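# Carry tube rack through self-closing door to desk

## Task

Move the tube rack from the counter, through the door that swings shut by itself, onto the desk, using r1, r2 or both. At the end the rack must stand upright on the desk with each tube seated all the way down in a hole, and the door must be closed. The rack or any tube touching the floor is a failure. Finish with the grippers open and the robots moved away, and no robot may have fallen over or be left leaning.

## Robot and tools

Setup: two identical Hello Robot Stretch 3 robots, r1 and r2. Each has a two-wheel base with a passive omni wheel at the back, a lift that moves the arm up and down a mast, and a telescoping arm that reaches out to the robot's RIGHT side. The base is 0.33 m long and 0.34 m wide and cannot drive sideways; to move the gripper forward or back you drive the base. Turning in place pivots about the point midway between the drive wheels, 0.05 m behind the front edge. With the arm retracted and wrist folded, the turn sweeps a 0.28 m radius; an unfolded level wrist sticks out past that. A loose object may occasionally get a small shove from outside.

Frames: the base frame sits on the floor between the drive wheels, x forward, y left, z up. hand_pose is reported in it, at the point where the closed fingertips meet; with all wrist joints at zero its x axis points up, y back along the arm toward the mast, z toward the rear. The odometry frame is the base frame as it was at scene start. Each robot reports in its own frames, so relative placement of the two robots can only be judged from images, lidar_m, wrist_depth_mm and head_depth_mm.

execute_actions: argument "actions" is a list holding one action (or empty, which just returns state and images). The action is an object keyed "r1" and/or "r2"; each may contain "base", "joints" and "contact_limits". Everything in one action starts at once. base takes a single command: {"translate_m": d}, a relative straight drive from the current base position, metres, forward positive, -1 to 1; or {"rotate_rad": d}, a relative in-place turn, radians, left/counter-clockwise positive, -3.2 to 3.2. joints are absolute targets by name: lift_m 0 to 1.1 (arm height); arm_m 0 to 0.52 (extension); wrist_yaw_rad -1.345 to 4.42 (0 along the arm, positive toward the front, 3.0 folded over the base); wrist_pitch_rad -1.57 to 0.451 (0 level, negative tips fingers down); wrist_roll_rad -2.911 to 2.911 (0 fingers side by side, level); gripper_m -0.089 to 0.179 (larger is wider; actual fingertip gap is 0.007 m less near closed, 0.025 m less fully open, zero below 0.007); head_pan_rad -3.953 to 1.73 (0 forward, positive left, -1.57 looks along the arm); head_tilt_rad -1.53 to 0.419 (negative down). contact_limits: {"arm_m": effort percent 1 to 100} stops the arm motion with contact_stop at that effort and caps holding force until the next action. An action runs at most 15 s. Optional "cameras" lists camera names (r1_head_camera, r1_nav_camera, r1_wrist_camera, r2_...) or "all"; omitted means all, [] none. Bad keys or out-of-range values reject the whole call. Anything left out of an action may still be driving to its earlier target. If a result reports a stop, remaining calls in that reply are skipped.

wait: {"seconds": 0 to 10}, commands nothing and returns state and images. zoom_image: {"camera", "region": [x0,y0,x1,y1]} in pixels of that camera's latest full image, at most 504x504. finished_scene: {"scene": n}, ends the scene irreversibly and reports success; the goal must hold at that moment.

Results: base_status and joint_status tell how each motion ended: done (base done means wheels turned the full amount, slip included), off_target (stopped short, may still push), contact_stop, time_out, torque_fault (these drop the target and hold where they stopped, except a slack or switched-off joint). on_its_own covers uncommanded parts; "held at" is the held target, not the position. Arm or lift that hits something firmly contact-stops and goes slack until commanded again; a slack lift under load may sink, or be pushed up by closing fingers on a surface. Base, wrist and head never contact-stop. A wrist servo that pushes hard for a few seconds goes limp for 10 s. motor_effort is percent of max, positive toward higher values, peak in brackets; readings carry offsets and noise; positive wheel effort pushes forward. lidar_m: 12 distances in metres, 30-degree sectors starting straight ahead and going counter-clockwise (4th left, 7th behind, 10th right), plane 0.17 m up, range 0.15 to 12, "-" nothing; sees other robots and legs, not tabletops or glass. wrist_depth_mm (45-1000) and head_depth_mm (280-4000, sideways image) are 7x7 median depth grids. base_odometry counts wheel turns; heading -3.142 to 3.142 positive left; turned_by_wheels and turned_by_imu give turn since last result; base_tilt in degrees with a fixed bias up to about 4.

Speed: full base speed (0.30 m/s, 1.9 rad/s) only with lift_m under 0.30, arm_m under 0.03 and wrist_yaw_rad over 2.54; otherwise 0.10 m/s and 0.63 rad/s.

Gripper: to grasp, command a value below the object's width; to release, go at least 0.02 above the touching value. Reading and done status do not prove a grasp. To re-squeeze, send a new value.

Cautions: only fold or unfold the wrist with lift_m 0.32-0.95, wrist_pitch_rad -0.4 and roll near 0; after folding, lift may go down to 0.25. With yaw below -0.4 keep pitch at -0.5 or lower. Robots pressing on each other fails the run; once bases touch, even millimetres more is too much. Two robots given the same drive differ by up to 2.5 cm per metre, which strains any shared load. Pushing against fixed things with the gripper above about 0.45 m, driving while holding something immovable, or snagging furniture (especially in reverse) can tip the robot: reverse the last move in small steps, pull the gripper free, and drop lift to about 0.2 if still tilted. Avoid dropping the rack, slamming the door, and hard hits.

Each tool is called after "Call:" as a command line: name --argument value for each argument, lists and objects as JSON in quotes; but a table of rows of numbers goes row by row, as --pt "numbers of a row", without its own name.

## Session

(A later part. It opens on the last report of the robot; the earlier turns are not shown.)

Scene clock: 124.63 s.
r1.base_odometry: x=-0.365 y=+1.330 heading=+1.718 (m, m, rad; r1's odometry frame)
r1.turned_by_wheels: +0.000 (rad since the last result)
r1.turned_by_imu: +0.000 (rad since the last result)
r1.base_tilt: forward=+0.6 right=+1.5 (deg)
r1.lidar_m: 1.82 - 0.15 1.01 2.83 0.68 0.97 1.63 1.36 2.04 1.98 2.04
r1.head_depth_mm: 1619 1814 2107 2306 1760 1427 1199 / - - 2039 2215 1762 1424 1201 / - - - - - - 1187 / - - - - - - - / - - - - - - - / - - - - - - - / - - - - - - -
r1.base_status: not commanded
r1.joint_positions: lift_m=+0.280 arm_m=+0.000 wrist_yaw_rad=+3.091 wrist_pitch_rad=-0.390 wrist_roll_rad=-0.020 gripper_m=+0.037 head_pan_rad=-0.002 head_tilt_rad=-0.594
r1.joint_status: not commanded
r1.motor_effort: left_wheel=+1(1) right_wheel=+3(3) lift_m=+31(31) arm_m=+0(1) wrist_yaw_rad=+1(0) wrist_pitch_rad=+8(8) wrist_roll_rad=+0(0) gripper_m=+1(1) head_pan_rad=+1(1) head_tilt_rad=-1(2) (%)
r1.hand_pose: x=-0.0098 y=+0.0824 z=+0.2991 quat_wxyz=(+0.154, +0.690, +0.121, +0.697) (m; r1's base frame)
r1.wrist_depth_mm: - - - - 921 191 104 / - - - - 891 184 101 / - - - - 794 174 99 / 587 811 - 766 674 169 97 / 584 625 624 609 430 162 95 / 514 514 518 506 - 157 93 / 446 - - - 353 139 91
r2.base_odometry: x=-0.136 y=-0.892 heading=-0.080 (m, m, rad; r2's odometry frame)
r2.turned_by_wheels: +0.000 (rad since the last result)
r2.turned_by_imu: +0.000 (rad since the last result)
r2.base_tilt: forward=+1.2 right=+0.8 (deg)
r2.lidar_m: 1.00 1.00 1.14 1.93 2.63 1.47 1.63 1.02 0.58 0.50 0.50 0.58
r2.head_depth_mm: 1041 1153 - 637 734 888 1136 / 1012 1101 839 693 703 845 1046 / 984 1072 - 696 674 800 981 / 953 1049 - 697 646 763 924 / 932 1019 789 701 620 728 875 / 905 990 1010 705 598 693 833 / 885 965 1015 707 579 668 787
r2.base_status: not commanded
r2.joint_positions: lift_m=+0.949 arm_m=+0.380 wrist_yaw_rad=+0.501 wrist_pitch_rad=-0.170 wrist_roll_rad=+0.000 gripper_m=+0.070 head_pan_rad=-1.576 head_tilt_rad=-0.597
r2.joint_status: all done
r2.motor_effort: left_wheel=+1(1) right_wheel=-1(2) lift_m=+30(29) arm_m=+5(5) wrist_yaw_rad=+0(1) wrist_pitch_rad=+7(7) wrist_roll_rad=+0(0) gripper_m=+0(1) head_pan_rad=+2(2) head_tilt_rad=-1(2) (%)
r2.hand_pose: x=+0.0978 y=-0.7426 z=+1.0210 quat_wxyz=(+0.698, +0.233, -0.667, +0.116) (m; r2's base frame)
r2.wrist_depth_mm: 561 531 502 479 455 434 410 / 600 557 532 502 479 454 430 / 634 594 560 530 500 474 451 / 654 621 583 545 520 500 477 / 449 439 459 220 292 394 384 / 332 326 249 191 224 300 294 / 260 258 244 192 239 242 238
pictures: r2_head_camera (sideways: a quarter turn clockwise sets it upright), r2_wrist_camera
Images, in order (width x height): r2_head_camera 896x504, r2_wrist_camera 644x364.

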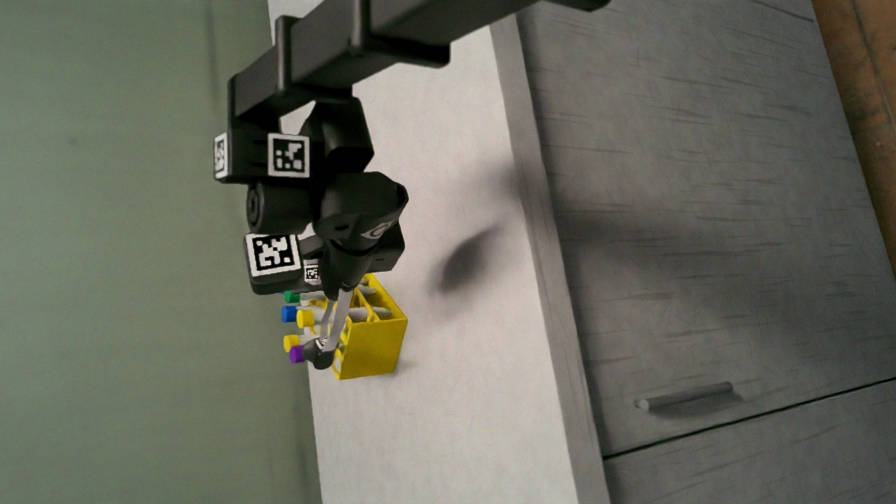

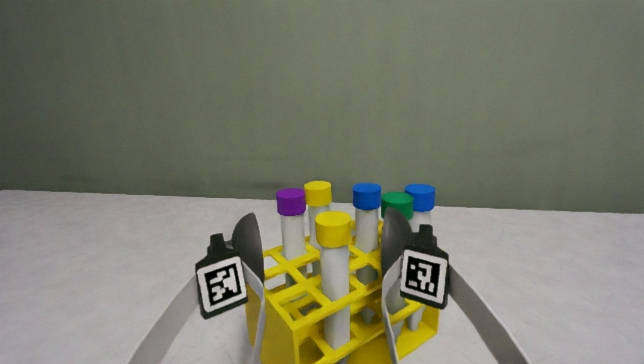

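Call:
execute_actions --actions '[{"r2":{"joints":{"arm_m":0.22,"gripper_m":0.17,"wrist_yaw_rad":-0.3}}}]' --cameras '[]'

Call:
execute_actions --actions '[{"r2":{"base":{"translate_m":0.14},"joints":{"lift_m":0.87}}}]' --cameras '["r2_wrist_camera"]'

Scene clock: 133.10 s.
r1.base_odometry: x=-0.365 y=+1.330 heading=+1.718 (m, m, rad; r1's odometry frame)
r1.turned_by_wheels: +0.000 (rad since the last result)
r1.turned_by_imu: +0.001 (rad since the last result)
r1.base_tilt: forward=+0.5 right=+1.6 (deg)
r1.lidar_m: 1.81 - 0.15 1.01 2.82 0.68 0.96 1.63 1.35 2.03 1.99 2.05
r1.head_depth_mm: 1617 1817 2107 2306 1765 1422 1201 / - - 2057 2192 1746 1429 1202 / - - - - - - 1189 / - - - - - - - / - - - - - - - / - - - - - - - / - - - - - - -
r1.base_status: not commanded
r1.joint_positions: lift_m=+0.280 arm_m=+0.000 wrist_yaw_rad=+3.091 wrist_pitch_rad=-0.390 wrist_roll_rad=-0.020 gripper_m=+0.037 head_pan_rad=-0.002 head_tilt_rad=-0.594
r1.joint_status: not commanded
r1.motor_effort: left_wheel=+1(1) right_wheel=+3(3) lift_m=+31(31) arm_m=-1(1) wrist_yaw_rad=+1(0) wrist_pitch_rad=+8(8) wrist_roll_rad=+0(0) gripper_m=+1(1) head_pan_rad=+0(0) head_tilt_rad=-2(2) (%)
r1.hand_pose: x=-0.0098 y=+0.0824 z=+0.2991 quat_wxyz=(+0.154, +0.690, +0.121, +0.697) (m; r1's base frame)
r1.wrist_depth_mm: - - - - 897 192 104 / - - - - 924 183 101 / - - - - 790 175 99 / 584 783 - 764 669 167 97 / 593 621 626 607 423 162 95 / 518 513 515 515 - 157 93 / 442 - - - 353 140 91
r2.base_odometry: x=-0.136 y=-0.892 heading=-0.080 (m, m, rad; r2's odometry frame)
r2.turned_by_wheels: +0.000 (rad since the last result)
r2.turned_by_imu: -0.001 (rad since the last result)
r2.base_tilt: forward=+1.3 right=+0.8 (deg)
r2.lidar_m: 1.00 1.00 1.14 1.93 2.63 1.47 1.62 1.02 0.58 0.50 0.50 0.58
r2.head_depth_mm: 1039 1155 1127 639 738 888 1143 / 1010 1118 - - 716 841 1041 / 979 1085 1144 - 682 800 979 / 954 1046 1005 698 649 763 923 / 929 1022 809 702 622 725 873 / 906 992 1013 701 599 690 836 / 882 966 1019 706 579 670 787
r2.base_status: not commanded
r2.joint_positions: lift_m=+0.949 arm_m=+0.220 wrist_yaw_rad=-0.298 wrist_pitch_rad=-0.170 wrist_roll_rad=+0.000 gripper_m=+0.170 head_pan_rad=-1.576 head_tilt_rad=-0.597
r2.joint_status: all done
r2.motor_effort: left_wheel=+1(3) right_wheel=-1(4) lift_m=+30(31) arm_m=-6(5) wrist_yaw_rad=-2(6) wrist_pitch_rad=+7(7) wrist_roll_rad=+0(0) gripper_m=+1(83) head_pan_rad=+2(3) head_tilt_rad=-1(2) (%)
r2.hand_pose: x=-0.0945 y=-0.6029 z=+1.0210 quat_wxyz=(+0.688, -0.045, -0.706, -0.164) (m; r2's base frame)
r2.wrist_depth_mm: 492 550 641 762 918 - - / 502 570 670 795 974 - - / 519 597 686 824 976 - - / 517 550 649 622 602 574 555 / 280 350 428 417 406 421 387 / 256 322 318 313 308 288 310 / - 256 254 250 246 242 251
pictures: none
No camera images: the call's "cameras" was empty. Leave "cameras" out to get every camera's image.

Scene clock: 135.73 s.
r1.base_odometry: x=-0.365 y=+1.330 heading=+1.718 (m, m, rad; r1's odometry frame)
r1.turned_by_wheels: +0.000 (rad since the last result)
r1.turned_by_imu: +0.000 (rad since the last result)
r1.base_tilt: forward=+0.6 right=+1.6 (deg)
r1.lidar_m: 1.81 - 0.15 1.01 2.83 0.68 0.97 1.63 1.48 2.04 1.99 2.05
r1.head_depth_mm: 1606 1804 2109 2319 1766 1432 1198 / - - 2056 2203 1743 1424 1201 / - - - - - - 1184 / - - - - - - - / - - - - - - - / - - - - - - - / - - - - - - -
r1.base_status: not commanded
r1.joint_positions: lift_m=+0.280 arm_m=+0.000 wrist_yaw_rad=+3.091 wrist_pitch_rad=-0.390 wrist_roll_rad=-0.020 gripper_m=+0.037 head_pan_rad=-0.002 head_tilt_rad=-0.594
r1.joint_status: not commanded
r1.motor_effort: left_wheel=+1(2) right_wheel=+3(3) lift_m=+32(31) arm_m=-2(1) wrist_yaw_rad=+0(1) wrist_pitch_rad=+8(8) wrist_roll_rad=+0(0) gripper_m=+0(1) head_pan_rad=+1(1) head_tilt_rad=-2(2) (%)
r1.hand_pose: x=-0.0098 y=+0.0824 z=+0.2991 quat_wxyz=(+0.154, +0.690, +0.121, +0.697) (m; r1's base frame)
r1.wrist_depth_mm: - - - - 871 191 104 / - - - - 891 183 101 / - - - - 798 176 99 / 595 787 - 760 677 168 96 / 572 622 613 601 421 162 95 / 519 513 517 506 - 157 93 / 447 - - - 350 139 91
r2.base_odometry: x=+0.004 y=-0.903 heading=-0.080 (m, m, rad; r2's odometry frame)
r2.turned_by_wheels: +0.000 (rad since the last result)
r2.turned_by_imu: -0.001 (rad since the last result)
r2.base_tilt: forward=+1.1 right=+0.8 (deg)
r2.lidar_m: 0.86 0.86 0.98 1.67 2.68 1.59 1.76 0.95 0.54 0.47 0.47 0.54
r2.head_depth_mm: 1000 1110 989 756 - 839 1031 / 973 1080 992 798 660 774 963 / 943 1041 802 - - 738 900 / 921 1016 1006 701 595 693 849 / 895 984 1010 702 574 666 802 / 874 957 1010 703 556 637 760 / 848 929 984 704 540 612 722
r2.base_status: done
r2.joint_positions: lift_m=+0.871 arm_m=+0.220 wrist_yaw_rad=-0.298 wrist_pitch_rad=-0.170 wrist_roll_rad=+0.000 gripper_m=+0.170 head_pan_rad=-1.576 head_tilt_rad=-0.597
r2.joint_status: all done
r2.motor_effort: left_wheel=+0(7) right_wheel=-2(4) lift_m=+13(28) arm_m=-6(6) wrist_yaw_rad=-1(2) wrist_pitch_rad=+7(7) wrist_roll_rad=+0(0) gripper_m=+0(0) head_pan_rad=+2(2) head_tilt_rad=-2(2) (%)
r2.hand_pose: x=-0.0945 y=-0.6029 z=+0.9422 quat_wxyz=(+0.688, -0.045, -0.706, -0.164) (m; r2's base frame)
r2.wrist_depth_mm: 463 524 607 714 875 - - / 477 537 606 738 928 - - / 490 542 293 735 692 653 617 / 427 374 275 381 363 352 338 / 273 281 258 252 246 253 233 / 206 195 193 189 185 175 179 / - 155 153 151 149 146 144
pictures: r2_wrist_camera
Images, in order (width x height): r2_wrist_camera 644x364.

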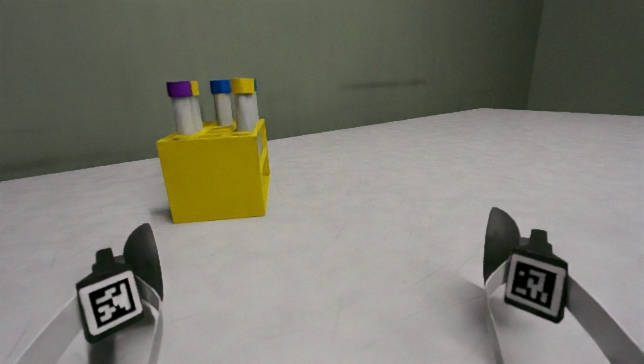

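Call:
execute_actions --actions '[{"r2":{"base":{"translate_m":0.035}}}]' --cameras '[]'

Call:
execute_actions --actions '[{"r2":{"joints":{"arm_m":0.42}}}]' --cameras '["r2_wrist_camera"]'

Call:
execute_actions --actions '[{"r2":{"joints":{"gripper_m":0.03}}}]' --cameras '[]'

Call:
execute_actions --actions '[{"r2":{"joints":{"lift_m":0.95}}}]' --cameras '["r2_wrist_camera"]'

Scene clock: 143.33 s.
r1.base_odometry: x=-0.365 y=+1.330 heading=+1.718 (m, m, rad; r1's odometry frame)
r1.turned_by_wheels: +0.000 (rad since the last result)
r1.turned_by_imu: +0.001 (rad since the last result)
r1.base_tilt: forward=+0.6 right=+1.6 (deg)
r1.lidar_m: 1.82 - 0.15 1.01 2.83 0.68 0.97 1.63 1.52 1.53 1.98 2.05
r1.head_depth_mm: 1608 1810 2105 2285 1767 1429 1199 / - - 2025 2213 1768 1432 1195 / - - - - - - 1188 / - - - - - - - / - - - - - - - / - - - - - - - / - - - - - - -
r1.base_status: not commanded
r1.joint_positions: lift_m=+0.280 arm_m=+0.000 wrist_yaw_rad=+3.091 wrist_pitch_rad=-0.390 wrist_roll_rad=-0.020 gripper_m=+0.037 head_pan_rad=-0.002 head_tilt_rad=-0.594
r1.joint_status: not commanded
r1.motor_effort: left_wheel=+1(0) right_wheel=+3(3) lift_m=+31(31) arm_m=-1(2) wrist_yaw_rad=+1(1) wrist_pitch_rad=+8(8) wrist_roll_rad=+0(0) gripper_m=+0(1) head_pan_rad=+1(1) head_tilt_rad=-3(3) (%)
r1.hand_pose: x=-0.0098 y=+0.0824 z=+0.2991 quat_wxyz=(+0.154, +0.690, +0.121, +0.697) (m; r1's base frame)
r1.wrist_depth_mm: - - - - 874 191 103 / - - - - 902 183 101 / - - - - 791 175 99 / 589 787 - 766 682 169 97 / 582 637 619 601 430 163 94 / 513 516 518 514 - 156 93 / 444 - - - 354 140 91
r2.base_odometry: x=+0.039 y=-0.906 heading=-0.080 (m, m, rad; r2's odometry frame)
r2.turned_by_wheels: +0.000 (rad since the last result)
r2.turned_by_imu: -0.001 (rad since the last result)
r2.base_tilt: forward=+1.2 right=+0.8 (deg)
r2.lidar_m: 0.83 0.83 0.94 1.59 2.68 1.62 1.79 0.93 0.53 0.46 0.46 0.53
r2.head_depth_mm: 994 1103 991 754 - 820 1002 / 963 1064 937 796 645 755 937 / 936 1038 803 - - 719 883 / 910 1005 1000 698 575 674 831 / 888 973 1006 701 556 654 785 / 862 950 1007 704 556 625 742 / 843 923 975 706 540 597 707
r2.base_status: done
r2.joint_positions: lift_m=+0.871 arm_m=+0.220 wrist_yaw_rad=-0.298 wrist_pitch_rad=-0.170 wrist_roll_rad=+0.000 gripper_m=+0.170 head_pan_rad=-1.576 head_tilt_rad=-0.597
r2.joint_status: not commanded
r2.motor_effort: left_wheel=+0(7) right_wheel=-2(5) lift_m=+12(12) arm_m=-6(6) wrist_yaw_rad=-2(2) wrist_pitch_rad=+7(7) wrist_roll_rad=+0(0) gripper_m=+0(1) head_pan_rad=+2(2) head_tilt_rad=-1(1) (%)
r2.hand_pose: x=-0.0945 y=-0.6029 z=+0.9422 quat_wxyz=(+0.688, -0.045, -0.706, -0.164) (m; r2's base frame)
r2.wrist_depth_mm: 454 515 592 702 875 - - / 469 533 593 738 907 - - / 482 549 297 725 707 651 610 / 429 409 288 344 364 351 339 / 273 285 259 252 245 255 233 / 205 195 192 189 185 175 179 / - 155 154 151 149 146 144
pictures: none
No camera images: the call's "cameras" was empty. Leave "cameras" out to get every camera's image.

Scene clock: 146.03 s.
r1.base_odometry: x=-0.365 y=+1.330 heading=+1.718 (m, m, rad; r1's odometry frame)
r1.turned_by_wheels: +0.000 (rad since the last result)
r1.turned_by_imu: +0.000 (rad since the last result)
r1.base_tilt: forward=+0.5 right=+1.6 (deg)
r1.lidar_m: 1.81 - 0.15 1.01 2.82 0.68 0.97 1.63 1.52 1.53 1.99 2.05
r1.head_depth_mm: 1608 1810 2101 2279 1762 1434 1204 / - - 2044 2186 1766 1426 1197 / - - - - - - 1181 / - - - - - - - / - - - - - - - / - - - - - - - / - - - - - - -
r1.base_status: not commanded
r1.joint_positions: lift_m=+0.280 arm_m=+0.000 wrist_yaw_rad=+3.091 wrist_pitch_rad=-0.390 wrist_roll_rad=-0.020 gripper_m=+0.037 head_pan_rad=-0.002 head_tilt_rad=-0.594
r1.joint_status: not commanded
r1.motor_effort: left_wheel=+2(1) right_wheel=+3(3) lift_m=+31(31) arm_m=-2(1) wrist_yaw_rad=+0(1) wrist_pitch_rad=+7(8) wrist_roll_rad=+0(0) gripper_m=+0(1) head_pan_rad=+0(1) head_tilt_rad=-3(2) (%)
r1.hand_pose: x=-0.0098 y=+0.0824 z=+0.2991 quat_wxyz=(+0.154, +0.690, +0.121, +0.697) (m; r1's base frame)
r1.wrist_depth_mm: - - - - 895 190 104 / - - - - 916 182 101 / - - - - 799 177 99 / 587 772 - 765 673 168 96 / 582 608 616 626 422 163 94 / 517 515 528 515 - 156 93 / 441 - - - 354 140 91
r2.base_odometry: x=+0.039 y=-0.906 heading=-0.080 (m, m, rad; r2's odometry frame)
r2.turned_by_wheels: +0.000 (rad since the last result)
r2.turned_by_imu: +0.000 (rad since the last result)
r2.base_tilt: forward=+1.4 right=+0.8 (deg)
r2.lidar_m: 0.83 0.83 0.95 1.60 2.69 1.62 1.79 0.93 0.53 0.46 0.46 0.53
r2.head_depth_mm: 990 1102 991 738 - 791 1007 / 963 1060 1062 652 636 757 940 / 935 1032 1100 640 594 717 881 / 910 1005 1005 683 576 673 830 / 883 975 1013 701 556 652 785 / 864 946 1001 701 557 623 744 / 844 923 972 704 540 599 707
r2.base_status: not commanded
r2.joint_positions: lift_m=+0.871 arm_m=+0.420 wrist_yaw_rad=-0.298 wrist_pitch_rad=-0.170 wrist_roll_rad=+0.000 gripper_m=+0.170 head_pan_rad=-1.576 head_tilt_rad=-0.597
r2.joint_status: all done
r2.motor_effort: left_wheel=+0(0) right_wheel=-2(2) lift_m=+12(12) arm_m=+5(9) wrist_yaw_rad=-2(1) wrist_pitch_rad=+7(7) wrist_roll_rad=+0(0) gripper_m=+0(1) head_pan_rad=+2(2) head_tilt_rad=-1(2) (%)
r2.hand_pose: x=-0.0945 y=-0.8020 z=+0.9422 quat_wxyz=(+0.688, -0.045, -0.706, -0.164) (m; r2's base frame)
r2.wrist_depth_mm: 325 363 419 498 616 793 - / 331 375 405 161 644 844 - / 340 385 117 166 577 655 609 / 350 387 120 138 304 348 334 / 270 281 94 96 98 252 232 / 204 194 95 99 103 174 178 / - 154 101 105 111 145 144
pictures: r2_wrist_camera
Images, in order (width x height): r2_wrist_camera 644x364.

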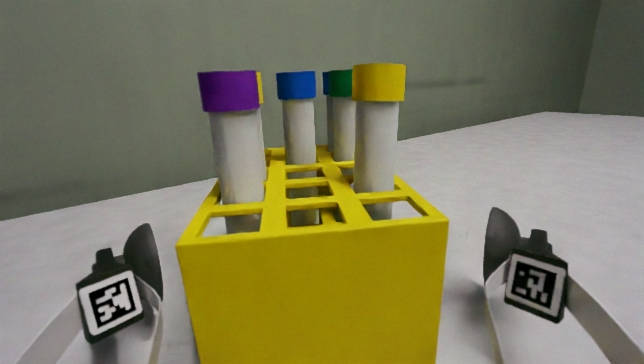

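Scene clock: 147.93 s.
r1.base_odometry: x=-0.365 y=+1.330 heading=+1.718 (m, m, rad; r1's odometry frame)
r1.turned_by_wheels: +0.000 (rad since the last result)
r1.turned_by_imu: +0.000 (rad since the last result)
r1.base_tilt: forward=+0.5 right=+1.6 (deg)
r1.lidar_m: 1.82 - 0.15 1.01 2.82 0.68 0.96 1.63 1.52 1.53 1.99 2.05
r1.head_depth_mm: 1610 1812 2111 2266 1745 1424 1196 / - - 2048 2189 1756 1429 1197 / - - - - - - 1187 / - - - - - - - / - - - - - - - / - - - - - - - / - - - - - - -
r1.base_status: not commanded
r1.joint_positions: lift_m=+0.280 arm_m=+0.000 wrist_yaw_rad=+3.091 wrist_pitch_rad=-0.390 wrist_roll_rad=-0.020 gripper_m=+0.037 head_pan_rad=-0.002 head_tilt_rad=-0.594
r1.joint_status: not commanded
r1.motor_effort: left_wheel=+1(1) right_wheel=+3(3) lift_m=+32(31) arm_m=-1(1) wrist_yaw_rad=+2(0) wrist_pitch_rad=+8(8) wrist_roll_rad=+0(0) gripper_m=+1(1) head_pan_rad=+1(0) head_tilt_rad=-2(2) (%)
r1.hand_pose: x=-0.0098 y=+0.0824 z=+0.2991 quat_wxyz=(+0.154, +0.690, +0.121, +0.697) (m; r1's base frame)
r1.wrist_depth_mm: - - - - 871 192 104 / - - - - 914 182 101 / - - - - 810 175 99 / 591 807 - 759 671 168 97 / 580 624 616 615 419 161 95 / 514 509 529 524 - 156 92 / 446 - - - 355 139 91
r2.base_odometry: x=+0.039 y=-0.906 heading=-0.080 (m, m, rad; r2's odometry frame)
r2.turned_by_wheels: +0.000 (rad since the last result)
r2.turned_by_imu: +0.000 (rad since the last result)
r2.base_tilt: forward=+1.2 right=+1.0 (deg)
r2.lidar_m: 0.83 0.83 0.95 1.60 2.69 1.62 1.79 0.93 0.53 0.46 0.46 0.52
r2.head_depth_mm: 991 1105 990 738 - 789 1009 / 961 1070 1091 652 637 757 938 / 937 1036 1079 640 593 718 885 / 910 1000 1000 684 573 674 831 / 887 975 1007 701 555 653 783 / 863 948 1001 704 556 624 744 / 841 921 973 705 539 597 706
r2.base_status: not commanded
r2.joint_positions: lift_m=+0.871 arm_m=+0.420 wrist_yaw_rad=-0.300 wrist_pitch_rad=-0.171 wrist_roll_rad=+0.000 gripper_m=+0.031 head_pan_rad=-1.576 head_tilt_rad=-0.597
r2.joint_status: all done
r2.motor_effort: left_wheel=+1(5) right_wheel=-2(4) lift_m=+12(13) arm_m=+4(5) wrist_yaw_rad=-1(6) wrist_pitch_rad=+7(7) wrist_roll_rad=+0(0) gripper_m=-26(99) head_pan_rad=+2(2) head_tilt_rad=-1(1) (%)
r2.hand_pose: x=-0.0948 y=-0.8019 z=+0.9418 quat_wxyz=(+0.688, -0.045, -0.705, -0.165) (m; r2's base frame)
r2.wrist_depth_mm: 325 363 419 495 612 791 - / 330 376 408 196 642 871 - / 342 387 143 184 640 642 597 / 353 387 131 148 298 346 334 / 269 264 103 108 125 237 230 / 198 196 105 114 132 183 176 / 156 154 147 121 140 145 143
pictures: none
No camera images: the call's "cameras" was empty. Leave "cameras" out to get every camera's image.

Scene clock: 149.50 s.
r1.base_odometry: x=-0.365 y=+1.330 heading=+1.718 (m, m, rad; r1's odometry frame)
r1.turned_by_wheels: +0.000 (rad since the last result)
r1.turned_by_imu: +0.000 (rad since the last result)
r1.base_tilt: forward=+0.5 right=+1.6 (deg)
r1.lidar_m: 1.82 - 0.15 1.01 2.83 0.68 0.96 1.63 1.51 1.53 1.98 2.05
r1.head_depth_mm: 1614 1812 2108 2311 1753 1427 1200 / - - 2056 2201 1763 1429 1203 / - - - - - - 1188 / - - - - - - - / - - - - - - - / - - - - - - - / - - - - - - -
r1.base_status: not commanded
r1.joint_positions: lift_m=+0.280 arm_m=+0.000 wrist_yaw_rad=+3.091 wrist_pitch_rad=-0.390 wrist_roll_rad=-0.020 gripper_m=+0.037 head_pan_rad=-0.002 head_tilt_rad=-0.594
r1.joint_status: not commanded
r1.motor_effort: left_wheel=+0(1) right_wheel=+3(3) lift_m=+31(31) arm_m=-1(2) wrist_yaw_rad=+1(1) wrist_pitch_rad=+8(8) wrist_roll_rad=+0(0) gripper_m=+1(1) head_pan_rad=+0(1) head_tilt_rad=-2(2) (%)
r1.hand_pose: x=-0.0098 y=+0.0824 z=+0.2991 quat_wxyz=(+0.154, +0.690, +0.121, +0.697) (m; r1's base frame)
r1.wrist_depth_mm: - - - - 868 191 104 / - - - - 924 182 101 / - - - - 793 175 99 / 596 789 - 765 670 168 96 / 588 623 615 607 422 162 95 / 519 511 518 510 - 157 93 / 442 - - - 355 139 90
r2.base_odometry: x=+0.039 y=-0.906 heading=-0.080 (m, m, rad; r2's odometry frame)
r2.turned_by_wheels: +0.000 (rad since the last result)
r2.turned_by_imu: +0.000 (rad since the last result)
r2.base_tilt: forward=+1.3 right=+0.8 (deg)
r2.lidar_m: 0.83 0.83 0.95 1.60 2.68 1.62 1.79 0.93 0.53 0.46 0.46 0.53
r2.head_depth_mm: 992 1103 - 638 662 801 1001 / 962 1051 839 695 632 754 938 / 936 1018 - 697 594 718 882 / 908 1001 1004 699 574 674 826 / 886 976 1005 700 556 652 783 / 862 947 1002 704 557 623 744 / 842 921 974 705 541 598 708
r2.base_status: not commanded
r2.joint_positions: lift_m=+0.949 arm_m=+0.420 wrist_yaw_rad=-0.300 wrist_pitch_rad=-0.180 wrist_roll_rad=+0.000 gripper_m=+0.038 head_pan_rad=-1.576 head_tilt_rad=-0.597
r2.joint_status: all done
r2.on_its_own: gripper_m is held at +0.036, not at your +0.030, by its stall guard, which is still easing
r2.motor_effort: left_wheel=+1(1) right_wheel=-1(1) lift_m=+30(33) arm_m=+4(3) wrist_yaw_rad=+0(0) wrist_pitch_rad=+10(10) wrist_roll_rad=+0(0) gripper_m=-23(26) head_pan_rad=+3(2) head_tilt_rad=-1(2) (%)
r2.hand_pose: x=-0.0946 y=-0.8014 z=+1.0187 quat_wxyz=(+0.687, -0.042, -0.706, -0.168) (m; r2's base frame)
r2.wrist_depth_mm: 324 364 421 496 608 800 - / 331 376 141 189 638 848 - / 341 387 145 189 697 850 - / 351 402 138 149 482 556 544 / 364 410 101 109 126 387 374 / 323 319 106 115 132 300 289 / 256 251 233 120 184 238 235
pictures: r2_wrist_camera
Images, in order (width x height): r2_wrist_camera 644x364.

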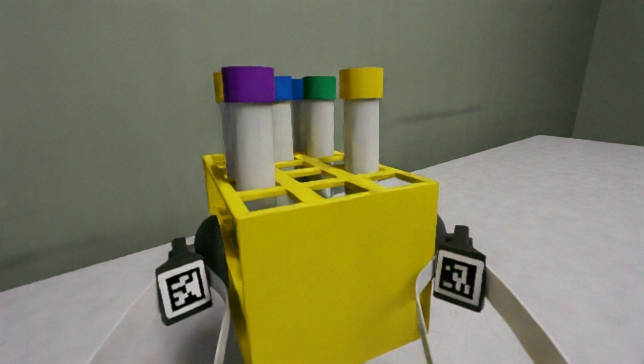

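Call:
execute_actions --actions '[{"r2":{"joints":{"arm_m":0.0,"wrist_yaw_rad":1.57,"wrist_pitch_rad":0,"head_pan_rad":-3.14,"head_tilt_rad":-0.5}},"r1":{"base":{"rotate_rad":0.45}}}]' --cameras '["r2_nav_camera","r1_nav_camera"]'

Scene clock: 158.10 s.
r1.base_odometry: x=-0.365 y=+1.330 heading=+2.168 (m, m, rad; r1's odometry frame)
r1.turned_by_wheels: +0.450 (rad since the last result)
r1.turned_by_imu: +0.449 (rad since the last result)
r1.base_tilt: forward=+0.6 right=+1.5 (deg)
r1.lidar_m: - 0.16 0.56 2.36 0.79 0.89 1.63 1.65 1.51 1.99 2.05 1.84
r1.head_depth_mm: - - - - - - - / - - - - - - - / - - - - - - - / - - - - - - - / - - - - - - - / - - - - - - - / - - - - - - -
r1.base_status: done
r1.joint_positions: lift_m=+0.280 arm_m=+0.000 wrist_yaw_rad=+3.091 wrist_pitch_rad=-0.390 wrist_roll_rad=-0.020 gripper_m=+0.037 head_pan_rad=-0.005 head_tilt_rad=-0.594
r1.joint_status: not commanded
r1.motor_effort: left_wheel=+0(5) right_wheel=+3(9) lift_m=+31(32) arm_m=-3(1) wrist_yaw_rad=+1(1) wrist_pitch_rad=+8(8) wrist_roll_rad=+0(0) gripper_m=+0(0) head_pan_rad=+2(2) head_tilt_rad=-3(2) (%)
r1.hand_pose: x=-0.0098 y=+0.0824 z=+0.2991 quat_wxyz=(+0.154, +0.690, +0.121, +0.697) (m; r1's base frame)
r1.wrist_depth_mm: 579 588 - - - - - / 621 620 - - - - 734 / 672 676 - - - - 449 / 723 725 - 764 775 765 300 / 625 630 619 608 617 591 226 / 516 522 522 498 - 490 183 / 445 - - - 418 411 155
r2.base_odometry: x=+0.039 y=-0.906 heading=-0.080 (m, m, rad; r2's odometry frame)
r2.turned_by_wheels: +0.000 (rad since the last result)
r2.turned_by_imu: -0.001 (rad since the last result)
r2.base_tilt: forward=+1.2 right=+0.8 (deg)
r2.lidar_m: 0.83 0.83 0.95 1.60 2.68 1.62 1.79 0.93 0.53 0.46 0.46 0.52
r2.head_depth_mm: 3638 - 3832 2813 - - - / 1626 1787 1989 2533 - - - / 1585 1727 1895 2081 - - - / 1542 1667 1833 2029 1947 1554 - / 1505 1634 1776 1971 1969 1566 - / 1465 1586 1725 1905 1970 1553 - / 1440 1555 1683 1852 1937 1569 -
r2.base_status: not commanded
r2.joint_positions: lift_m=+0.949 arm_m=+0.000 wrist_yaw_rad=+1.569 wrist_pitch_rad=-0.036 wrist_roll_rad=+0.000 gripper_m=+0.050 head_pan_rad=-3.133 head_tilt_rad=-0.508
r2.joint_status: all done
r2.on_its_own: gripper_m is held at +0.049, not at your +0.030, by its stall guard, which is not easing now
r2.motor_effort: left_wheel=+1(1) right_wheel=-2(1) lift_m=+31(31) arm_m=-6(8) wrist_yaw_rad=+1(3) wrist_pitch_rad=+12(15) wrist_roll_rad=+0(0) gripper_m=-18(19) head_pan_rad=-3(35) head_tilt_rad=+3(11) (%)
r2.hand_pose: x=+0.2339 y=-0.1459 z=+1.0549 quat_wxyz=(+0.510, +0.508, -0.491, +0.490) (m; r2's base frame)
r2.wrist_depth_mm: 619 657 718 773 839 916 756 / 632 675 166 201 872 932 760 / 642 692 142 183 900 959 775 / 661 710 130 146 892 - 796 / 670 718 101 109 126 572 546 / 697 736 106 114 132 406 383 / 699 768 789 120 301 373 297
pictures: r1_nav_camera (sideways: a quarter turn counterclockwise sets it upright), r2_nav_camera (sideways: a quarter turn counterclockwise sets it upright)
Images, in order (width x height): r1_nav_camera 672x504, r2_nav_camera 672x504.

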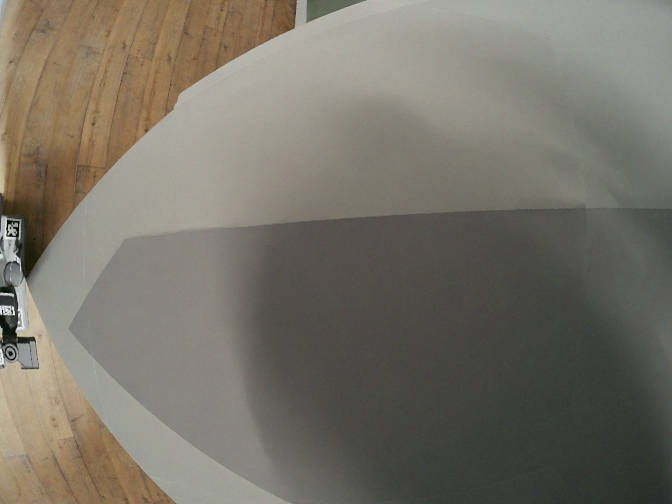

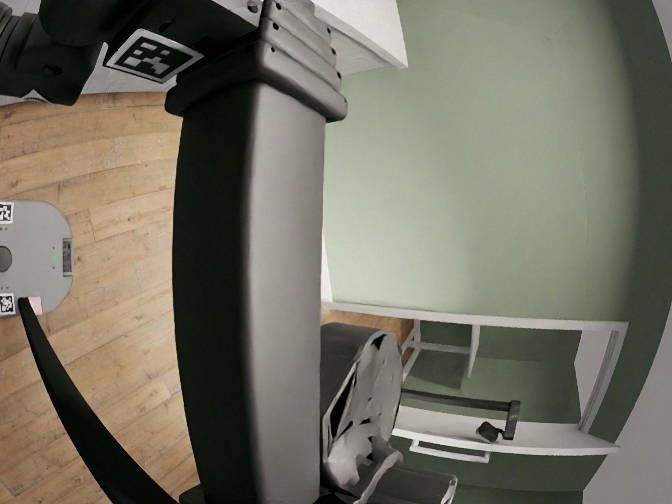

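Call:
execute_actions --actions '[{"r2":{"base":{"rotate_rad":1.65},"joints":{"head_pan_rad":0}},"r1":{"base":{"translate_m":0.4}}}]' --cameras '[]'

Call:
execute_actions --actions '[{"r2":{"base":{"translate_m":0.85}}}]' --cameras '[]'

Call:
execute_actions --actions '[{"r2":{"base":{"rotate_rad":1.57}}}]' --cameras '["r2_nav_camera"]'

Scene clock: 170.73 s.
r1.base_odometry: x=-0.590 y=+1.661 heading=+2.168 (m, m, rad; r1's odometry frame)
r1.turned_by_wheels: +0.000 (rad since the last result)
r1.turned_by_imu: -0.304 (rad since the last result)
r1.base_tilt: forward=+0.6 right=+1.6 (deg)
r1.lidar_m: - - 0.15 0.19 2.89 0.98 1.32 2.05 1.86 1.90 0.15 -
r1.head_depth_mm: - - - - - - - / - - - - - - - / - - - - - - - / - - - - - - - / - - - - - - - / - - - - - - - / - - - - - - -
r1.base_status: done
r1.joint_positions: lift_m=+0.280 arm_m=+0.000 wrist_yaw_rad=+3.091 wrist_pitch_rad=-0.389 wrist_roll_rad=-0.019 gripper_m=+0.037 head_pan_rad=-0.006 head_tilt_rad=-0.596
r1.joint_status: not commanded
r1.motor_effort: left_wheel=+3(39) right_wheel=+0(41) lift_m=+31(31) arm_m=-2(24) wrist_yaw_rad=+1(85) wrist_pitch_rad=+7(8) wrist_roll_rad=+0(1) gripper_m=+1(1) head_pan_rad=+2(7) head_tilt_rad=-1(4) (%)
r1.hand_pose: x=-0.0098 y=+0.0823 z=+0.2992 quat_wxyz=(+0.153, +0.690, +0.121, +0.697) (m; r1's base frame)
r1.wrist_depth_mm: - - - 544 202 124 89 / - - - 584 209 126 91 / - - - 676 217 130 92 / 800 769 - 681 226 132 94 / 636 619 613 585 212 136 95 / 515 515 525 509 - 139 97 / 441 - - - 234 135 99
r2.base_odometry: x=+0.039 y=-0.906 heading=+1.570 (m, m, rad; r2's odometry frame)
r2.turned_by_wheels: +1.650 (rad since the last result)
r2.turned_by_imu: +1.654 (rad since the last result)
r2.base_tilt: forward=+1.2 right=+0.8 (deg)
r2.lidar_m: 1.88 1.87 1.89 1.79 0.81 0.51 0.46 0.46 0.55 0.83 0.83 1.00
r2.head_depth_mm: 1481 1538 1590 1651 1551 324 1244 / 1853 1944 2031 2134 1961 1511 1281 / 2287 2481 2680 2567 1978 1551 1282 / 2288 2480 2700 2689 1973 1567 1282 / 2214 2403 2646 2736 1989 1558 1290 / 2173 2383 2622 2730 1986 1568 1294 / 2170 2329 2544 2692 1998 1579 1289
r2.base_status: done
r2.joint_positions: lift_m=+0.949 arm_m=+0.000 wrist_yaw_rad=+1.569 wrist_pitch_rad=-0.036 wrist_roll_rad=+0.000 gripper_m=+0.050 head_pan_rad=-0.007 head_tilt_rad=-0.507
r2.joint_status: all done
r2.on_its_own: gripper_m is held at +0.049, not at your +0.030, by its stall guard, which is not easing now
r2.motor_effort: left_wheel=-3(9) right_wheel=+2(7) lift_m=+31(31) arm_m=-6(6) wrist_yaw_rad=+1(1) wrist_pitch_rad=+12(12) wrist_roll_rad=+0(0) gripper_m=-19(19) head_pan_rad=+3(34) head_tilt_rad=+3(4) (%)
r2.hand_pose: x=+0.2339 y=-0.1459 z=+1.0549 quat_wxyz=(+0.510, +0.508, -0.491, +0.490) (m; r2's base frame)
r2.wrist_depth_mm: - - - - - 801 594 / - - 165 201 - 822 602 / - - 143 184 - 821 606 / - - 130 147 - 854 621 / - - 101 109 126 860 619 / - - 106 114 132 792 636 / - - - 120 - 950 642
pictures: none
No camera images: the call's "cameras" was empty. Leave "cameras" out to get every camera's image.

Scene clock: 180.20 s.
r1.base_odometry: x=-0.590 y=+1.661 heading=+2.168 (m, m, rad; r1's odometry frame)
r1.turned_by_wheels: +0.000 (rad since the last result)
r1.turned_by_imu: +0.001 (rad since the last result)
r1.base_tilt: forward=+0.5 right=+1.6 (deg)
r1.lidar_m: - - 0.15 0.19 2.89 0.98 1.32 2.05 1.33 1.42 0.15 -
r1.head_depth_mm: - - - - - - - / - - - - - - - / - - - - - - - / - - - - - - - / - - - - - - - / - - - - - - - / - - - - - - -
r1.base_status: not commanded
r1.joint_positions: lift_m=+0.280 arm_m=+0.000 wrist_yaw_rad=+3.091 wrist_pitch_rad=-0.389 wrist_roll_rad=-0.019 gripper_m=+0.037 head_pan_rad=-0.006 head_tilt_rad=-0.596
r1.joint_status: not commanded
r1.motor_effort: left_wheel=+2(3) right_wheel=+0(0) lift_m=+31(31) arm_m=-2(3) wrist_yaw_rad=+1(0) wrist_pitch_rad=+7(7) wrist_roll_rad=+0(0) gripper_m=+0(1) head_pan_rad=+3(3) head_tilt_rad=-1(1) (%)
r1.hand_pose: x=-0.0098 y=+0.0823 z=+0.2992 quat_wxyz=(+0.153, +0.690, +0.121, +0.697) (m; r1's base frame)
r1.wrist_depth_mm: - - - 527 200 123 89 / - - - 588 209 126 91 / - - - 677 215 130 92 / 805 762 - 685 225 132 94 / 630 630 616 585 212 135 96 / 521 516 530 504 - 139 97 / 441 - - - 235 136 99
r2.base_odometry: x=+0.039 y=-0.056 heading=+1.570 (m, m, rad; r2's odometry frame)
r2.turned_by_wheels: +0.000 (rad since the last result)
r2.turned_by_imu: -0.007 (rad since the last result)
r2.base_tilt: forward=+1.4 right=+0.7 (deg)
r2.lidar_m: 1.48 1.85 1.34 1.94 1.96 1.44 1.29 1.20 0.74 0.66 0.66 0.79
r2.head_depth_mm: 1171 1213 1256 1305 1230 324 1246 / 1454 1528 1601 1683 1762 1507 1281 / 1596 1735 1893 2085 1960 1544 1281 / 1562 1710 1867 2052 1979 1552 1293 / 1531 1657 1823 2003 1988 1563 1288 / 1505 1620 1760 1961 1998 1574 1295 / 1482 1587 1728 1918 1987 1572 1296
r2.base_status: done
r2.joint_positions: lift_m=+0.949 arm_m=+0.000 wrist_yaw_rad=+1.569 wrist_pitch_rad=-0.036 wrist_roll_rad=+0.000 gripper_m=+0.050 head_pan_rad=-0.007 head_tilt_rad=-0.507
r2.joint_status: not commanded
r2.on_its_own: gripper_m is held at +0.049, not at your +0.030, by its stall guard, which is not easing now
r2.motor_effort: left_wheel=-3(5) right_wheel=+1(7) lift_m=+30(31) arm_m=-6(6) wrist_yaw_rad=+1(1) wrist_pitch_rad=+12(12) wrist_roll_rad=+0(0) gripper_m=-19(19) head_pan_rad=+2(3) head_tilt_rad=+3(3) (%)
r2.hand_pose: x=+0.2339 y=-0.1459 z=+1.0549 quat_wxyz=(+0.510, +0.508, -0.491, +0.490) (m; r2's base frame)
r2.wrist_depth_mm: - - - - 922 597 440 / - - 165 201 878 607 449 / - - 171 184 884 616 456 / - - 130 147 777 626 462 / - - 101 109 126 634 466 / - - 106 114 132 598 471 / - - - 120 495 703 473
pictures: none
No camera images: the call's "cameras" was empty. Leave "cameras" out to get every camera's image.

Scene clock: 183.63 s.
r1.base_odometry: x=-0.590 y=+1.661 heading=+2.168 (m, m, rad; r1's odometry frame)
r1.turned_by_wheels: +0.000 (rad since the last result)
r1.turned_by_imu: +0.000 (rad since the last result)
r1.base_tilt: forward=+0.6 right=+1.5 (deg)
r1.lidar_m: - - 0.15 0.19 2.89 0.98 1.32 2.05 1.54 1.41 0.15 -
r1.head_depth_mm: - - - - - - - / - - - - - - - / - - - - - - - / - - - - - - - / - - - - - - - / - - - - - - - / - - - - - - -
r1.base_status: not commanded
r1.joint_positions: lift_m=+0.280 arm_m=+0.000 wrist_yaw_rad=+3.091 wrist_pitch_rad=-0.389 wrist_roll_rad=-0.019 gripper_m=+0.037 head_pan_rad=-0.006 head_tilt_rad=-0.596
r1.joint_status: not commanded
r1.motor_effort: left_wheel=+3(3) right_wheel=+0(0) lift_m=+31(32) arm_m=-4(2) wrist_yaw_rad=+0(1) wrist_pitch_rad=+7(7) wrist_roll_rad=-1(1) gripper_m=+1(1) head_pan_rad=+3(2) head_tilt_rad=-1(1) (%)
r1.hand_pose: x=-0.0098 y=+0.0823 z=+0.2992 quat_wxyz=(+0.153, +0.690, +0.121, +0.697) (m; r1's base frame)
r1.wrist_depth_mm: - - - 546 203 123 89 / - - - 598 209 127 91 / - - - 677 217 129 92 / 793 789 - 706 225 133 94 / 636 616 616 592 211 136 95 / 522 519 519 500 - 140 98 / 454 - - - 234 135 99
r2.base_odometry: x=+0.039 y=-0.056 heading=+3.140 (m, m, rad; r2's odometry frame)
r2.turned_by_wheels: +1.570 (rad since the last result)
r2.turned_by_imu: +1.575 (rad since the last result)
r2.base_tilt: forward=+1.2 right=+0.7 (deg)
r2.lidar_m: 1.95 1.97 1.43 1.29 1.18 0.73 0.66 0.66 0.80 1.52 1.86 1.34
r2.head_depth_mm: 3257 1809 1694 1691 1356 324 1246 / 3556 3803 - 2344 1725 1508 1283 / 3479 3706 - 2710 1965 1556 1286 / 3451 3677 - 2713 1988 1560 1287 / 3364 3579 3473 2187 1975 1565 1290 / 1599 1728 1890 2077 2003 1573 1291 / 1577 1696 1847 2031 1992 1566 1294
r2.base_status: done
r2.joint_positions: lift_m=+0.949 arm_m=+0.000 wrist_yaw_rad=+1.569 wrist_pitch_rad=-0.036 wrist_roll_rad=+0.000 gripper_m=+0.050 head_pan_rad=-0.007 head_tilt_rad=-0.507
r2.joint_status: not commanded
r2.on_its_own: gripper_m is held at +0.049, not at your +0.030, by its stall guard, which is not easing now
r2.motor_effort: left_wheel=-3(10) right_wheel=+2(7) lift_m=+31(31) arm_m=-6(6) wrist_yaw_rad=+1(1) wrist_pitch_rad=+12(12) wrist_roll_rad=+0(0) gripper_m=-19(19) head_pan_rad=+3(2) head_tilt_rad=+3(2) (%)
r2.hand_pose: x=+0.2339 y=-0.1459 z=+1.0549 quat_wxyz=(+0.510, +0.508, -0.491, +0.490) (m; r2's base frame)
r2.wrist_depth_mm: - - - - - - - / - - 165 201 - - - / - - 171 184 - - - / - - 130 147 - - - / - - 101 109 126 - - / - - 106 114 132 - - / - - - 120 - - -
pictures: r2_nav_camera (sideways: a quarter turn counterclockwise sets it upright)
Images, in order (width x height): r2_nav_camera 672x504.

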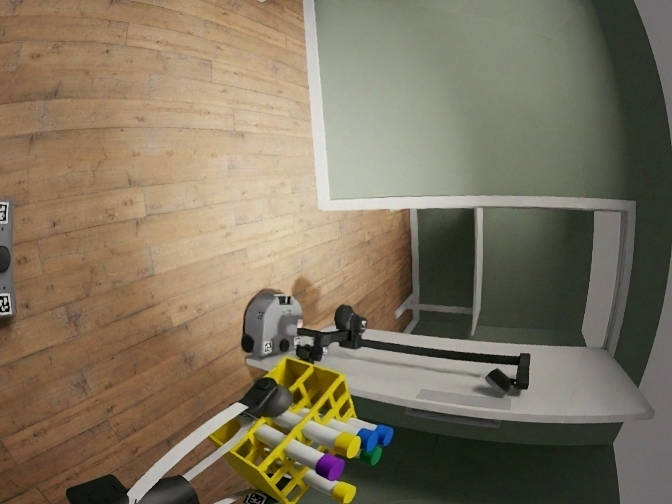

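Call:
execute_actions --actions '[{"r2":{"base":{"rotate_rad":0.04}}}]' --cameras '[]'

Call:
execute_actions --actions '[{"r2":{"base":{"translate_m":0.8},"joints":{"head_tilt_rad":-0.9}}}]' --cameras '["r2_nav_camera"]'

Scene clock: 188.60 s.
r1.base_odometry: x=-0.590 y=+1.661 heading=+2.168 (m, m, rad; r1's odometry frame)
r1.turned_by_wheels: +0.000 (rad since the last result)
r1.turned_by_imu: +0.000 (rad since the last result)
r1.base_tilt: forward=+0.6 right=+1.6 (deg)
r1.lidar_m: - - 0.15 0.19 2.89 0.98 1.32 2.04 1.55 1.41 0.15 -
r1.head_depth_mm: - - - - - - - / - - - - - - - / - - - - - - - / - - - - - - - / - - - - - - - / - - - - - - - / - - - - - - -
r1.base_status: not commanded
r1.joint_positions: lift_m=+0.280 arm_m=+0.000 wrist_yaw_rad=+3.091 wrist_pitch_rad=-0.389 wrist_roll_rad=-0.019 gripper_m=+0.037 head_pan_rad=-0.006 head_tilt_rad=-0.596
r1.joint_status: not commanded
r1.motor_effort: left_wheel=+3(3) right_wheel=+0(0) lift_m=+31(32) arm_m=-2(2) wrist_yaw_rad=+0(1) wrist_pitch_rad=+7(7) wrist_roll_rad=+0(1) gripper_m=+1(1) head_pan_rad=+2(3) head_tilt_rad=-1(1) (%)
r1.hand_pose: x=-0.0098 y=+0.0823 z=+0.2992 quat_wxyz=(+0.153, +0.690, +0.121, +0.697) (m; r1's base frame)
r1.wrist_depth_mm: - - - 542 201 124 90 / - - - 602 208 127 91 / - - - 702 218 128 92 / 798 793 - 690 224 132 94 / 619 620 616 576 211 136 96 / 513 511 516 502 - 139 97 / 439 - - - 236 135 99
r2.base_odometry: x=+0.039 y=-0.056 heading=-3.103 (m, m, rad; r2's odometry frame)
r2.turned_by_wheels: +0.040 (rad since the last result)
r2.turned_by_imu: +0.039 (rad since the last result)
r2.base_tilt: forward=+1.2 right=+0.8 (deg)
r2.lidar_m: 1.95 1.98 1.40 1.29 1.12 0.72 0.66 0.66 0.82 1.65 1.86 1.34
r2.head_depth_mm: 3490 3704 2164 1617 1354 324 1254 / 3529 3796 - 2710 1798 1503 1287 / 3515 3668 - 2704 1976 1562 1296 / 3427 3642 - 2723 1982 1560 1286 / 1650 1758 1956 2141 1980 1556 1290 / 1590 1725 1887 2096 2007 1564 1288 / 1576 1697 1861 2043 1991 1567 1292
r2.base_status: done
r2.joint_positions: lift_m=+0.949 arm_m=+0.000 wrist_yaw_rad=+1.569 wrist_pitch_rad=-0.036 wrist_roll_rad=+0.000 gripper_m=+0.050 head_pan_rad=-0.007 head_tilt_rad=-0.507
r2.joint_status: not commanded
r2.on_its_own: gripper_m is held at +0.049, not at your +0.030, by its stall guard, which is not easing now
r2.motor_effort: left_wheel=-4(10) right_wheel=+2(8) lift_m=+31(30) arm_m=-6(6) wrist_yaw_rad=+1(1) wrist_pitch_rad=+12(12) wrist_roll_rad=+0(0) gripper_m=-19(19) head_pan_rad=+3(2) head_tilt_rad=+3(3) (%)
r2.hand_pose: x=+0.2339 y=-0.1459 z=+1.0549 quat_wxyz=(+0.510, +0.508, -0.491, +0.490) (m; r2's base frame)
r2.wrist_depth_mm: - - - - - - - / - - 165 201 - - - / - - 145 184 - - - / - - 130 146 - - - / - - 101 109 126 - - / - - 106 114 132 - - / - - - 120 - - -
pictures: none
No camera images: the call's "cameras" was empty. Leave "cameras" out to get every camera's image.

Scene clock: 197.57 s.
r1.base_odometry: x=-0.590 y=+1.661 heading=+2.168 (m, m, rad; r1's odometry frame)
r1.turned_by_wheels: +0.000 (rad since the last result)
r1.turned_by_imu: +0.001 (rad since the last result)
r1.base_tilt: forward=+0.6 right=+1.6 (deg)
r1.lidar_m: - - 0.15 0.19 2.88 0.98 1.32 2.05 0.74 1.90 0.15 -
r1.head_depth_mm: - - - - - - - / - - - - - - - / - - - - - - - / - - - - - - - / - - - - - - - / - - - - - - - / - - - - - - -
r1.base_status: not commanded
r1.joint_positions: lift_m=+0.280 arm_m=+0.000 wrist_yaw_rad=+3.091 wrist_pitch_rad=-0.389 wrist_roll_rad=-0.019 gripper_m=+0.037 head_pan_rad=-0.006 head_tilt_rad=-0.596
r1.joint_status: not commanded
r1.motor_effort: left_wheel=+3(2) right_wheel=+0(0) lift_m=+31(32) arm_m=-4(2) wrist_yaw_rad=+1(0) wrist_pitch_rad=+7(7) wrist_roll_rad=+0(0) gripper_m=+0(1) head_pan_rad=+2(3) head_tilt_rad=-1(1) (%)
r1.hand_pose: x=-0.0098 y=+0.0823 z=+0.2992 quat_wxyz=(+0.153, +0.690, +0.121, +0.697) (m; r1's base frame)
r1.wrist_depth_mm: - - - 551 201 124 89 / - - - 586 208 127 91 / - - - 668 216 129 92 / 805 792 - 687 226 132 94 / 634 623 623 585 213 137 95 / 528 505 524 508 - 139 98 / 446 - - - 234 135 99
r2.base_odometry: x=-0.760 y=-0.086 heading=-3.104 (m, m, rad; r2's odometry frame)
r2.turned_by_wheels: +0.000 (rad since the last result)
r2.turned_by_imu: -0.006 (rad since the last result)
r2.base_tilt: forward=+1.2 right=+0.7 (deg)
r2.lidar_m: 1.15 1.17 1.45 1.40 1.42 1.60 1.45 1.46 1.81 1.73 0.74 0.77
r2.head_depth_mm: 2922 2476 324 340 1226 1132 1099 / 2971 2444 1977 1611 1412 1215 1098 / 2921 2476 1991 1648 1413 1241 1104 / 2906 2474 1978 1661 1413 1236 1102 / 2841 2411 1831 1618 1431 1244 1106 / 1001 1135 1349 1584 1425 1246 1104 / 973 1124 1324 1567 1433 1245 1115
r2.base_status: done
r2.joint_positions: lift_m=+0.949 arm_m=+0.000 wrist_yaw_rad=+1.569 wrist_pitch_rad=-0.036 wrist_roll_rad=+0.000 gripper_m=+0.050 head_pan_rad=-0.007 head_tilt_rad=-0.889
r2.joint_status: all done
r2.on_its_own: gripper_m is held at +0.049, not at your +0.030, by its stall guard, which is not easing now
r2.motor_effort: left_wheel=-3(4) right_wheel=+1(8) lift_m=+31(30) arm_m=-6(6) wrist_yaw_rad=+1(1) wrist_pitch_rad=+12(12) wrist_roll_rad=+0(0) gripper_m=-19(19) head_pan_rad=+2(3) head_tilt_rad=-4(24) (%)
r2.hand_pose: x=+0.2339 y=-0.1459 z=+1.0549 quat_wxyz=(+0.510, +0.508, -0.491, +0.490) (m; r2's base frame)
r2.wrist_depth_mm: 911 959 - - - 648 434 / 917 968 166 200 - 702 535 / 956 - 172 184 - 709 537 / 973 - 129 147 - 717 544 / - - 101 109 126 723 543 / - - 106 114 132 700 545 / - - - 120 - 796 549
pictures: r2_nav_camera (sideways: a quarter turn counterclockwise sets it upright)
Images, in order (width x height): r2_nav_camera 672x504.

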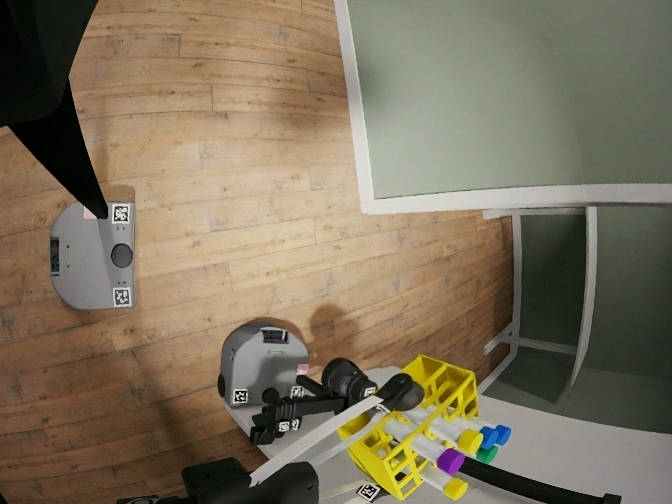

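Call:
execute_actions --actions '[{"r2":{"base":{"rotate_rad":-0.06}}}]' --cameras '[]'

Call:
execute_actions --actions '[{"r2":{"base":{"translate_m":0.8}}}]' --cameras '["r2_nav_camera"]'

Scene clock: 203.13 s.
r1.base_odometry: x=-0.590 y=+1.661 heading=+2.168 (m, m, rad; r1's odometry frame)
r1.turned_by_wheels: +0.000 (rad since the last result)
r1.turned_by_imu: +0.000 (rad since the last result)
r1.base_tilt: forward=+0.6 right=+1.6 (deg)
r1.lidar_m: - - 0.15 0.19 2.88 0.99 1.32 2.05 0.74 1.90 0.15 -
r1.head_depth_mm: - - - - - - - / - - - - - - - / - - - - - - - / - - - - - - - / - - - - - - - / - - - - - - - / - - - - - - -
r1.base_status: not commanded
r1.joint_positions: lift_m=+0.280 arm_m=+0.000 wrist_yaw_rad=+3.091 wrist_pitch_rad=-0.389 wrist_roll_rad=-0.019 gripper_m=+0.037 head_pan_rad=-0.006 head_tilt_rad=-0.596
r1.joint_status: not commanded
r1.motor_effort: left_wheel=+2(4) right_wheel=+0(0) lift_m=+31(32) arm_m=-2(2) wrist_yaw_rad=+1(0) wrist_pitch_rad=+7(7) wrist_roll_rad=+0(0) gripper_m=+0(1) head_pan_rad=+2(3) head_tilt_rad=-1(1) (%)
r1.hand_pose: x=-0.0098 y=+0.0823 z=+0.2992 quat_wxyz=(+0.153, +0.690, +0.121, +0.697) (m; r1's base frame)
r1.wrist_depth_mm: - - - 538 200 124 89 / - - - 602 207 127 91 / - - - 654 217 129 92 / 795 776 - 682 224 132 94 / 639 624 614 580 212 136 96 / 525 517 514 505 - 140 97 / 448 - - - 236 136 99
r2.base_odometry: x=-0.760 y=-0.086 heading=+3.120 (m, m, rad; r2's odometry frame)
r2.turned_by_wheels: -0.060 (rad since the last result)
r2.turned_by_imu: -0.061 (rad since the last result)
r2.base_tilt: forward=+1.2 right=+0.8 (deg)
r2.lidar_m: 1.16 1.15 1.39 1.40 1.41 1.64 1.45 1.46 1.73 1.73 0.74 0.74
r2.head_depth_mm: 2951 2475 323 340 1208 1141 1098 / 3000 2459 1976 1600 1385 1210 1097 / 2946 2514 1966 1656 1411 1236 1105 / 2933 2487 1979 1665 1424 1244 1103 / 2896 2504 1985 1619 1421 1243 1106 / 2523 1176 1347 1588 1415 1247 1103 / 965 1108 1302 1548 1427 1252 1108
r2.base_status: done
r2.joint_positions: lift_m=+0.949 arm_m=+0.000 wrist_yaw_rad=+1.569 wrist_pitch_rad=-0.036 wrist_roll_rad=+0.000 gripper_m=+0.050 head_pan_rad=-0.007 head_tilt_rad=-0.889
r2.joint_status: not commanded
r2.on_its_own: gripper_m is held at +0.049, not at your +0.030, by its stall guard, which is not easing now
r2.motor_effort: left_wheel=+2(6) right_wheel=-3(6) lift_m=+31(31) arm_m=-6(6) wrist_yaw_rad=+1(2) wrist_pitch_rad=+12(12) wrist_roll_rad=+0(0) gripper_m=-19(19) head_pan_rad=+2(3) head_tilt_rad=-5(3) (%)
r2.hand_pose: x=+0.2339 y=-0.1459 z=+1.0549 quat_wxyz=(+0.510, +0.508, -0.491, +0.490) (m; r2's base frame)
r2.wrist_depth_mm: 895 936 - - - 624 431 / 900 952 165 201 - 632 489 / 929 - 172 184 - 642 494 / 938 - 130 147 - 651 500 / 981 - 101 109 126 659 504 / - - 106 114 132 672 514 / - - - 120 439 687 513
pictures: none
No camera images: the call's "cameras" was empty. Leave "cameras" out to get every camera's image.

Scene clock: 212.10 s.
r1.base_odometry: x=-0.590 y=+1.661 heading=+2.168 (m, m, rad; r1's odometry frame)
r1.turned_by_wheels: +0.000 (rad since the last result)
r1.turned_by_imu: +0.001 (rad since the last result)
r1.base_tilt: forward=+0.6 right=+1.6 (deg)
r1.lidar_m: - - 0.15 0.19 2.88 0.55 0.67 2.05 2.29 1.90 0.15 -
r1.head_depth_mm: - - - - - - - / - - - - - - - / - - - - - - - / - - - - - - - / - - - - - - - / - - - - - - - / - - - - - - -
r1.base_status: not commanded
r1.joint_positions: lift_m=+0.280 arm_m=+0.000 wrist_yaw_rad=+3.091 wrist_pitch_rad=-0.389 wrist_roll_rad=-0.019 gripper_m=+0.037 head_pan_rad=-0.006 head_tilt_rad=-0.596
r1.joint_status: not commanded
r1.motor_effort: left_wheel=+3(3) right_wheel=+0(1) lift_m=+31(32) arm_m=-3(2) wrist_yaw_rad=+1(1) wrist_pitch_rad=+7(7) wrist_roll_rad=+0(0) gripper_m=+1(1) head_pan_rad=+2(3) head_tilt_rad=-1(1) (%)
r1.hand_pose: x=-0.0098 y=+0.0823 z=+0.2992 quat_wxyz=(+0.153, +0.690, +0.121, +0.697) (m; r1's base frame)
r1.wrist_depth_mm: - - - 538 200 123 90 / - - - 585 207 126 91 / - - - 666 218 129 93 / 783 780 - 689 225 132 94 / 626 627 617 595 212 136 96 / 526 518 514 501 - 139 98 / 422 - - - 234 136 99
r2.base_odometry: x=-1.560 y=-0.069 heading=+3.120 (m, m, rad; r2's odometry frame)
r2.turned_by_wheels: +0.000 (rad since the last result)
r2.turned_by_imu: -0.006 (rad since the last result)
r2.base_tilt: forward=+1.3 right=+0.7 (deg)
r2.lidar_m: 2.09 0.42 0.44 0.83 1.57 1.87 2.24 2.24 0.55 0.47 0.62 0.87
r2.head_depth_mm: 2333 2335 322 340 1379 1235 1095 / 2363 2475 1967 1598 1416 1237 1098 / 2309 2480 1982 1644 1417 1235 1102 / 2248 2471 1976 1659 1423 1246 1102 / 2208 2417 1987 1650 1421 1243 1105 / 2126 2357 2002 1660 1425 1205 1091 / 2115 2363 2014 1668 1382 841 1075
r2.base_status: done
r2.joint_positions: lift_m=+0.949 arm_m=+0.000 wrist_yaw_rad=+1.569 wrist_pitch_rad=-0.036 wrist_roll_rad=+0.000 gripper_m=+0.050 head_pan_rad=-0.007 head_tilt_rad=-0.889
r2.joint_status: not commanded
r2.on_its_own: gripper_m is held at +0.049, not at your +0.030, by its stall guard, which is not easing now
r2.motor_effort: left_wheel=+2(9) right_wheel=-4(5) lift_m=+30(30) arm_m=-6(5) wrist_yaw_rad=+1(1) wrist_pitch_rad=+12(12) wrist_roll_rad=+0(0) gripper_m=-19(19) head_pan_rad=+3(3) head_tilt_rad=-5(5) (%)
r2.hand_pose: x=+0.2339 y=-0.1459 z=+1.0549 quat_wxyz=(+0.510, +0.508, -0.491, +0.490) (m; r2's base frame)
r2.wrist_depth_mm: - - - - - - 487 / - - 166 201 - - 492 / - - 172 184 - - 498 / - - 130 147 - - 506 / - - 101 109 126 - 522 / - - 105 114 132 - 492 / - - - 120 - - 497
pictures: r2_nav_camera (sideways: a quarter turn counterclockwise sets it upright)
Images, in order (width x height): r2_nav_camera 672x504.

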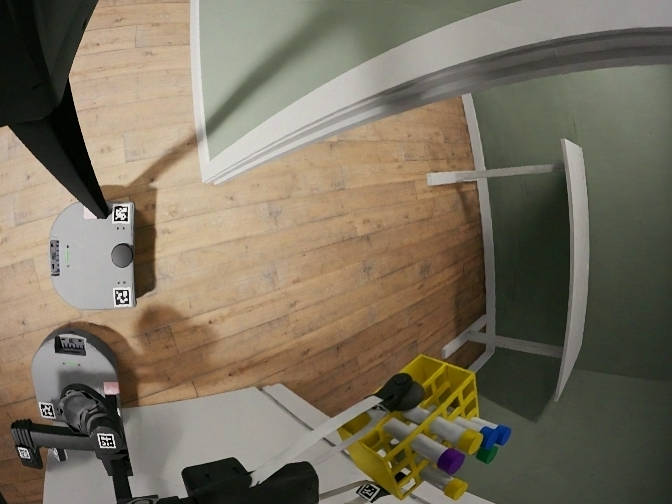

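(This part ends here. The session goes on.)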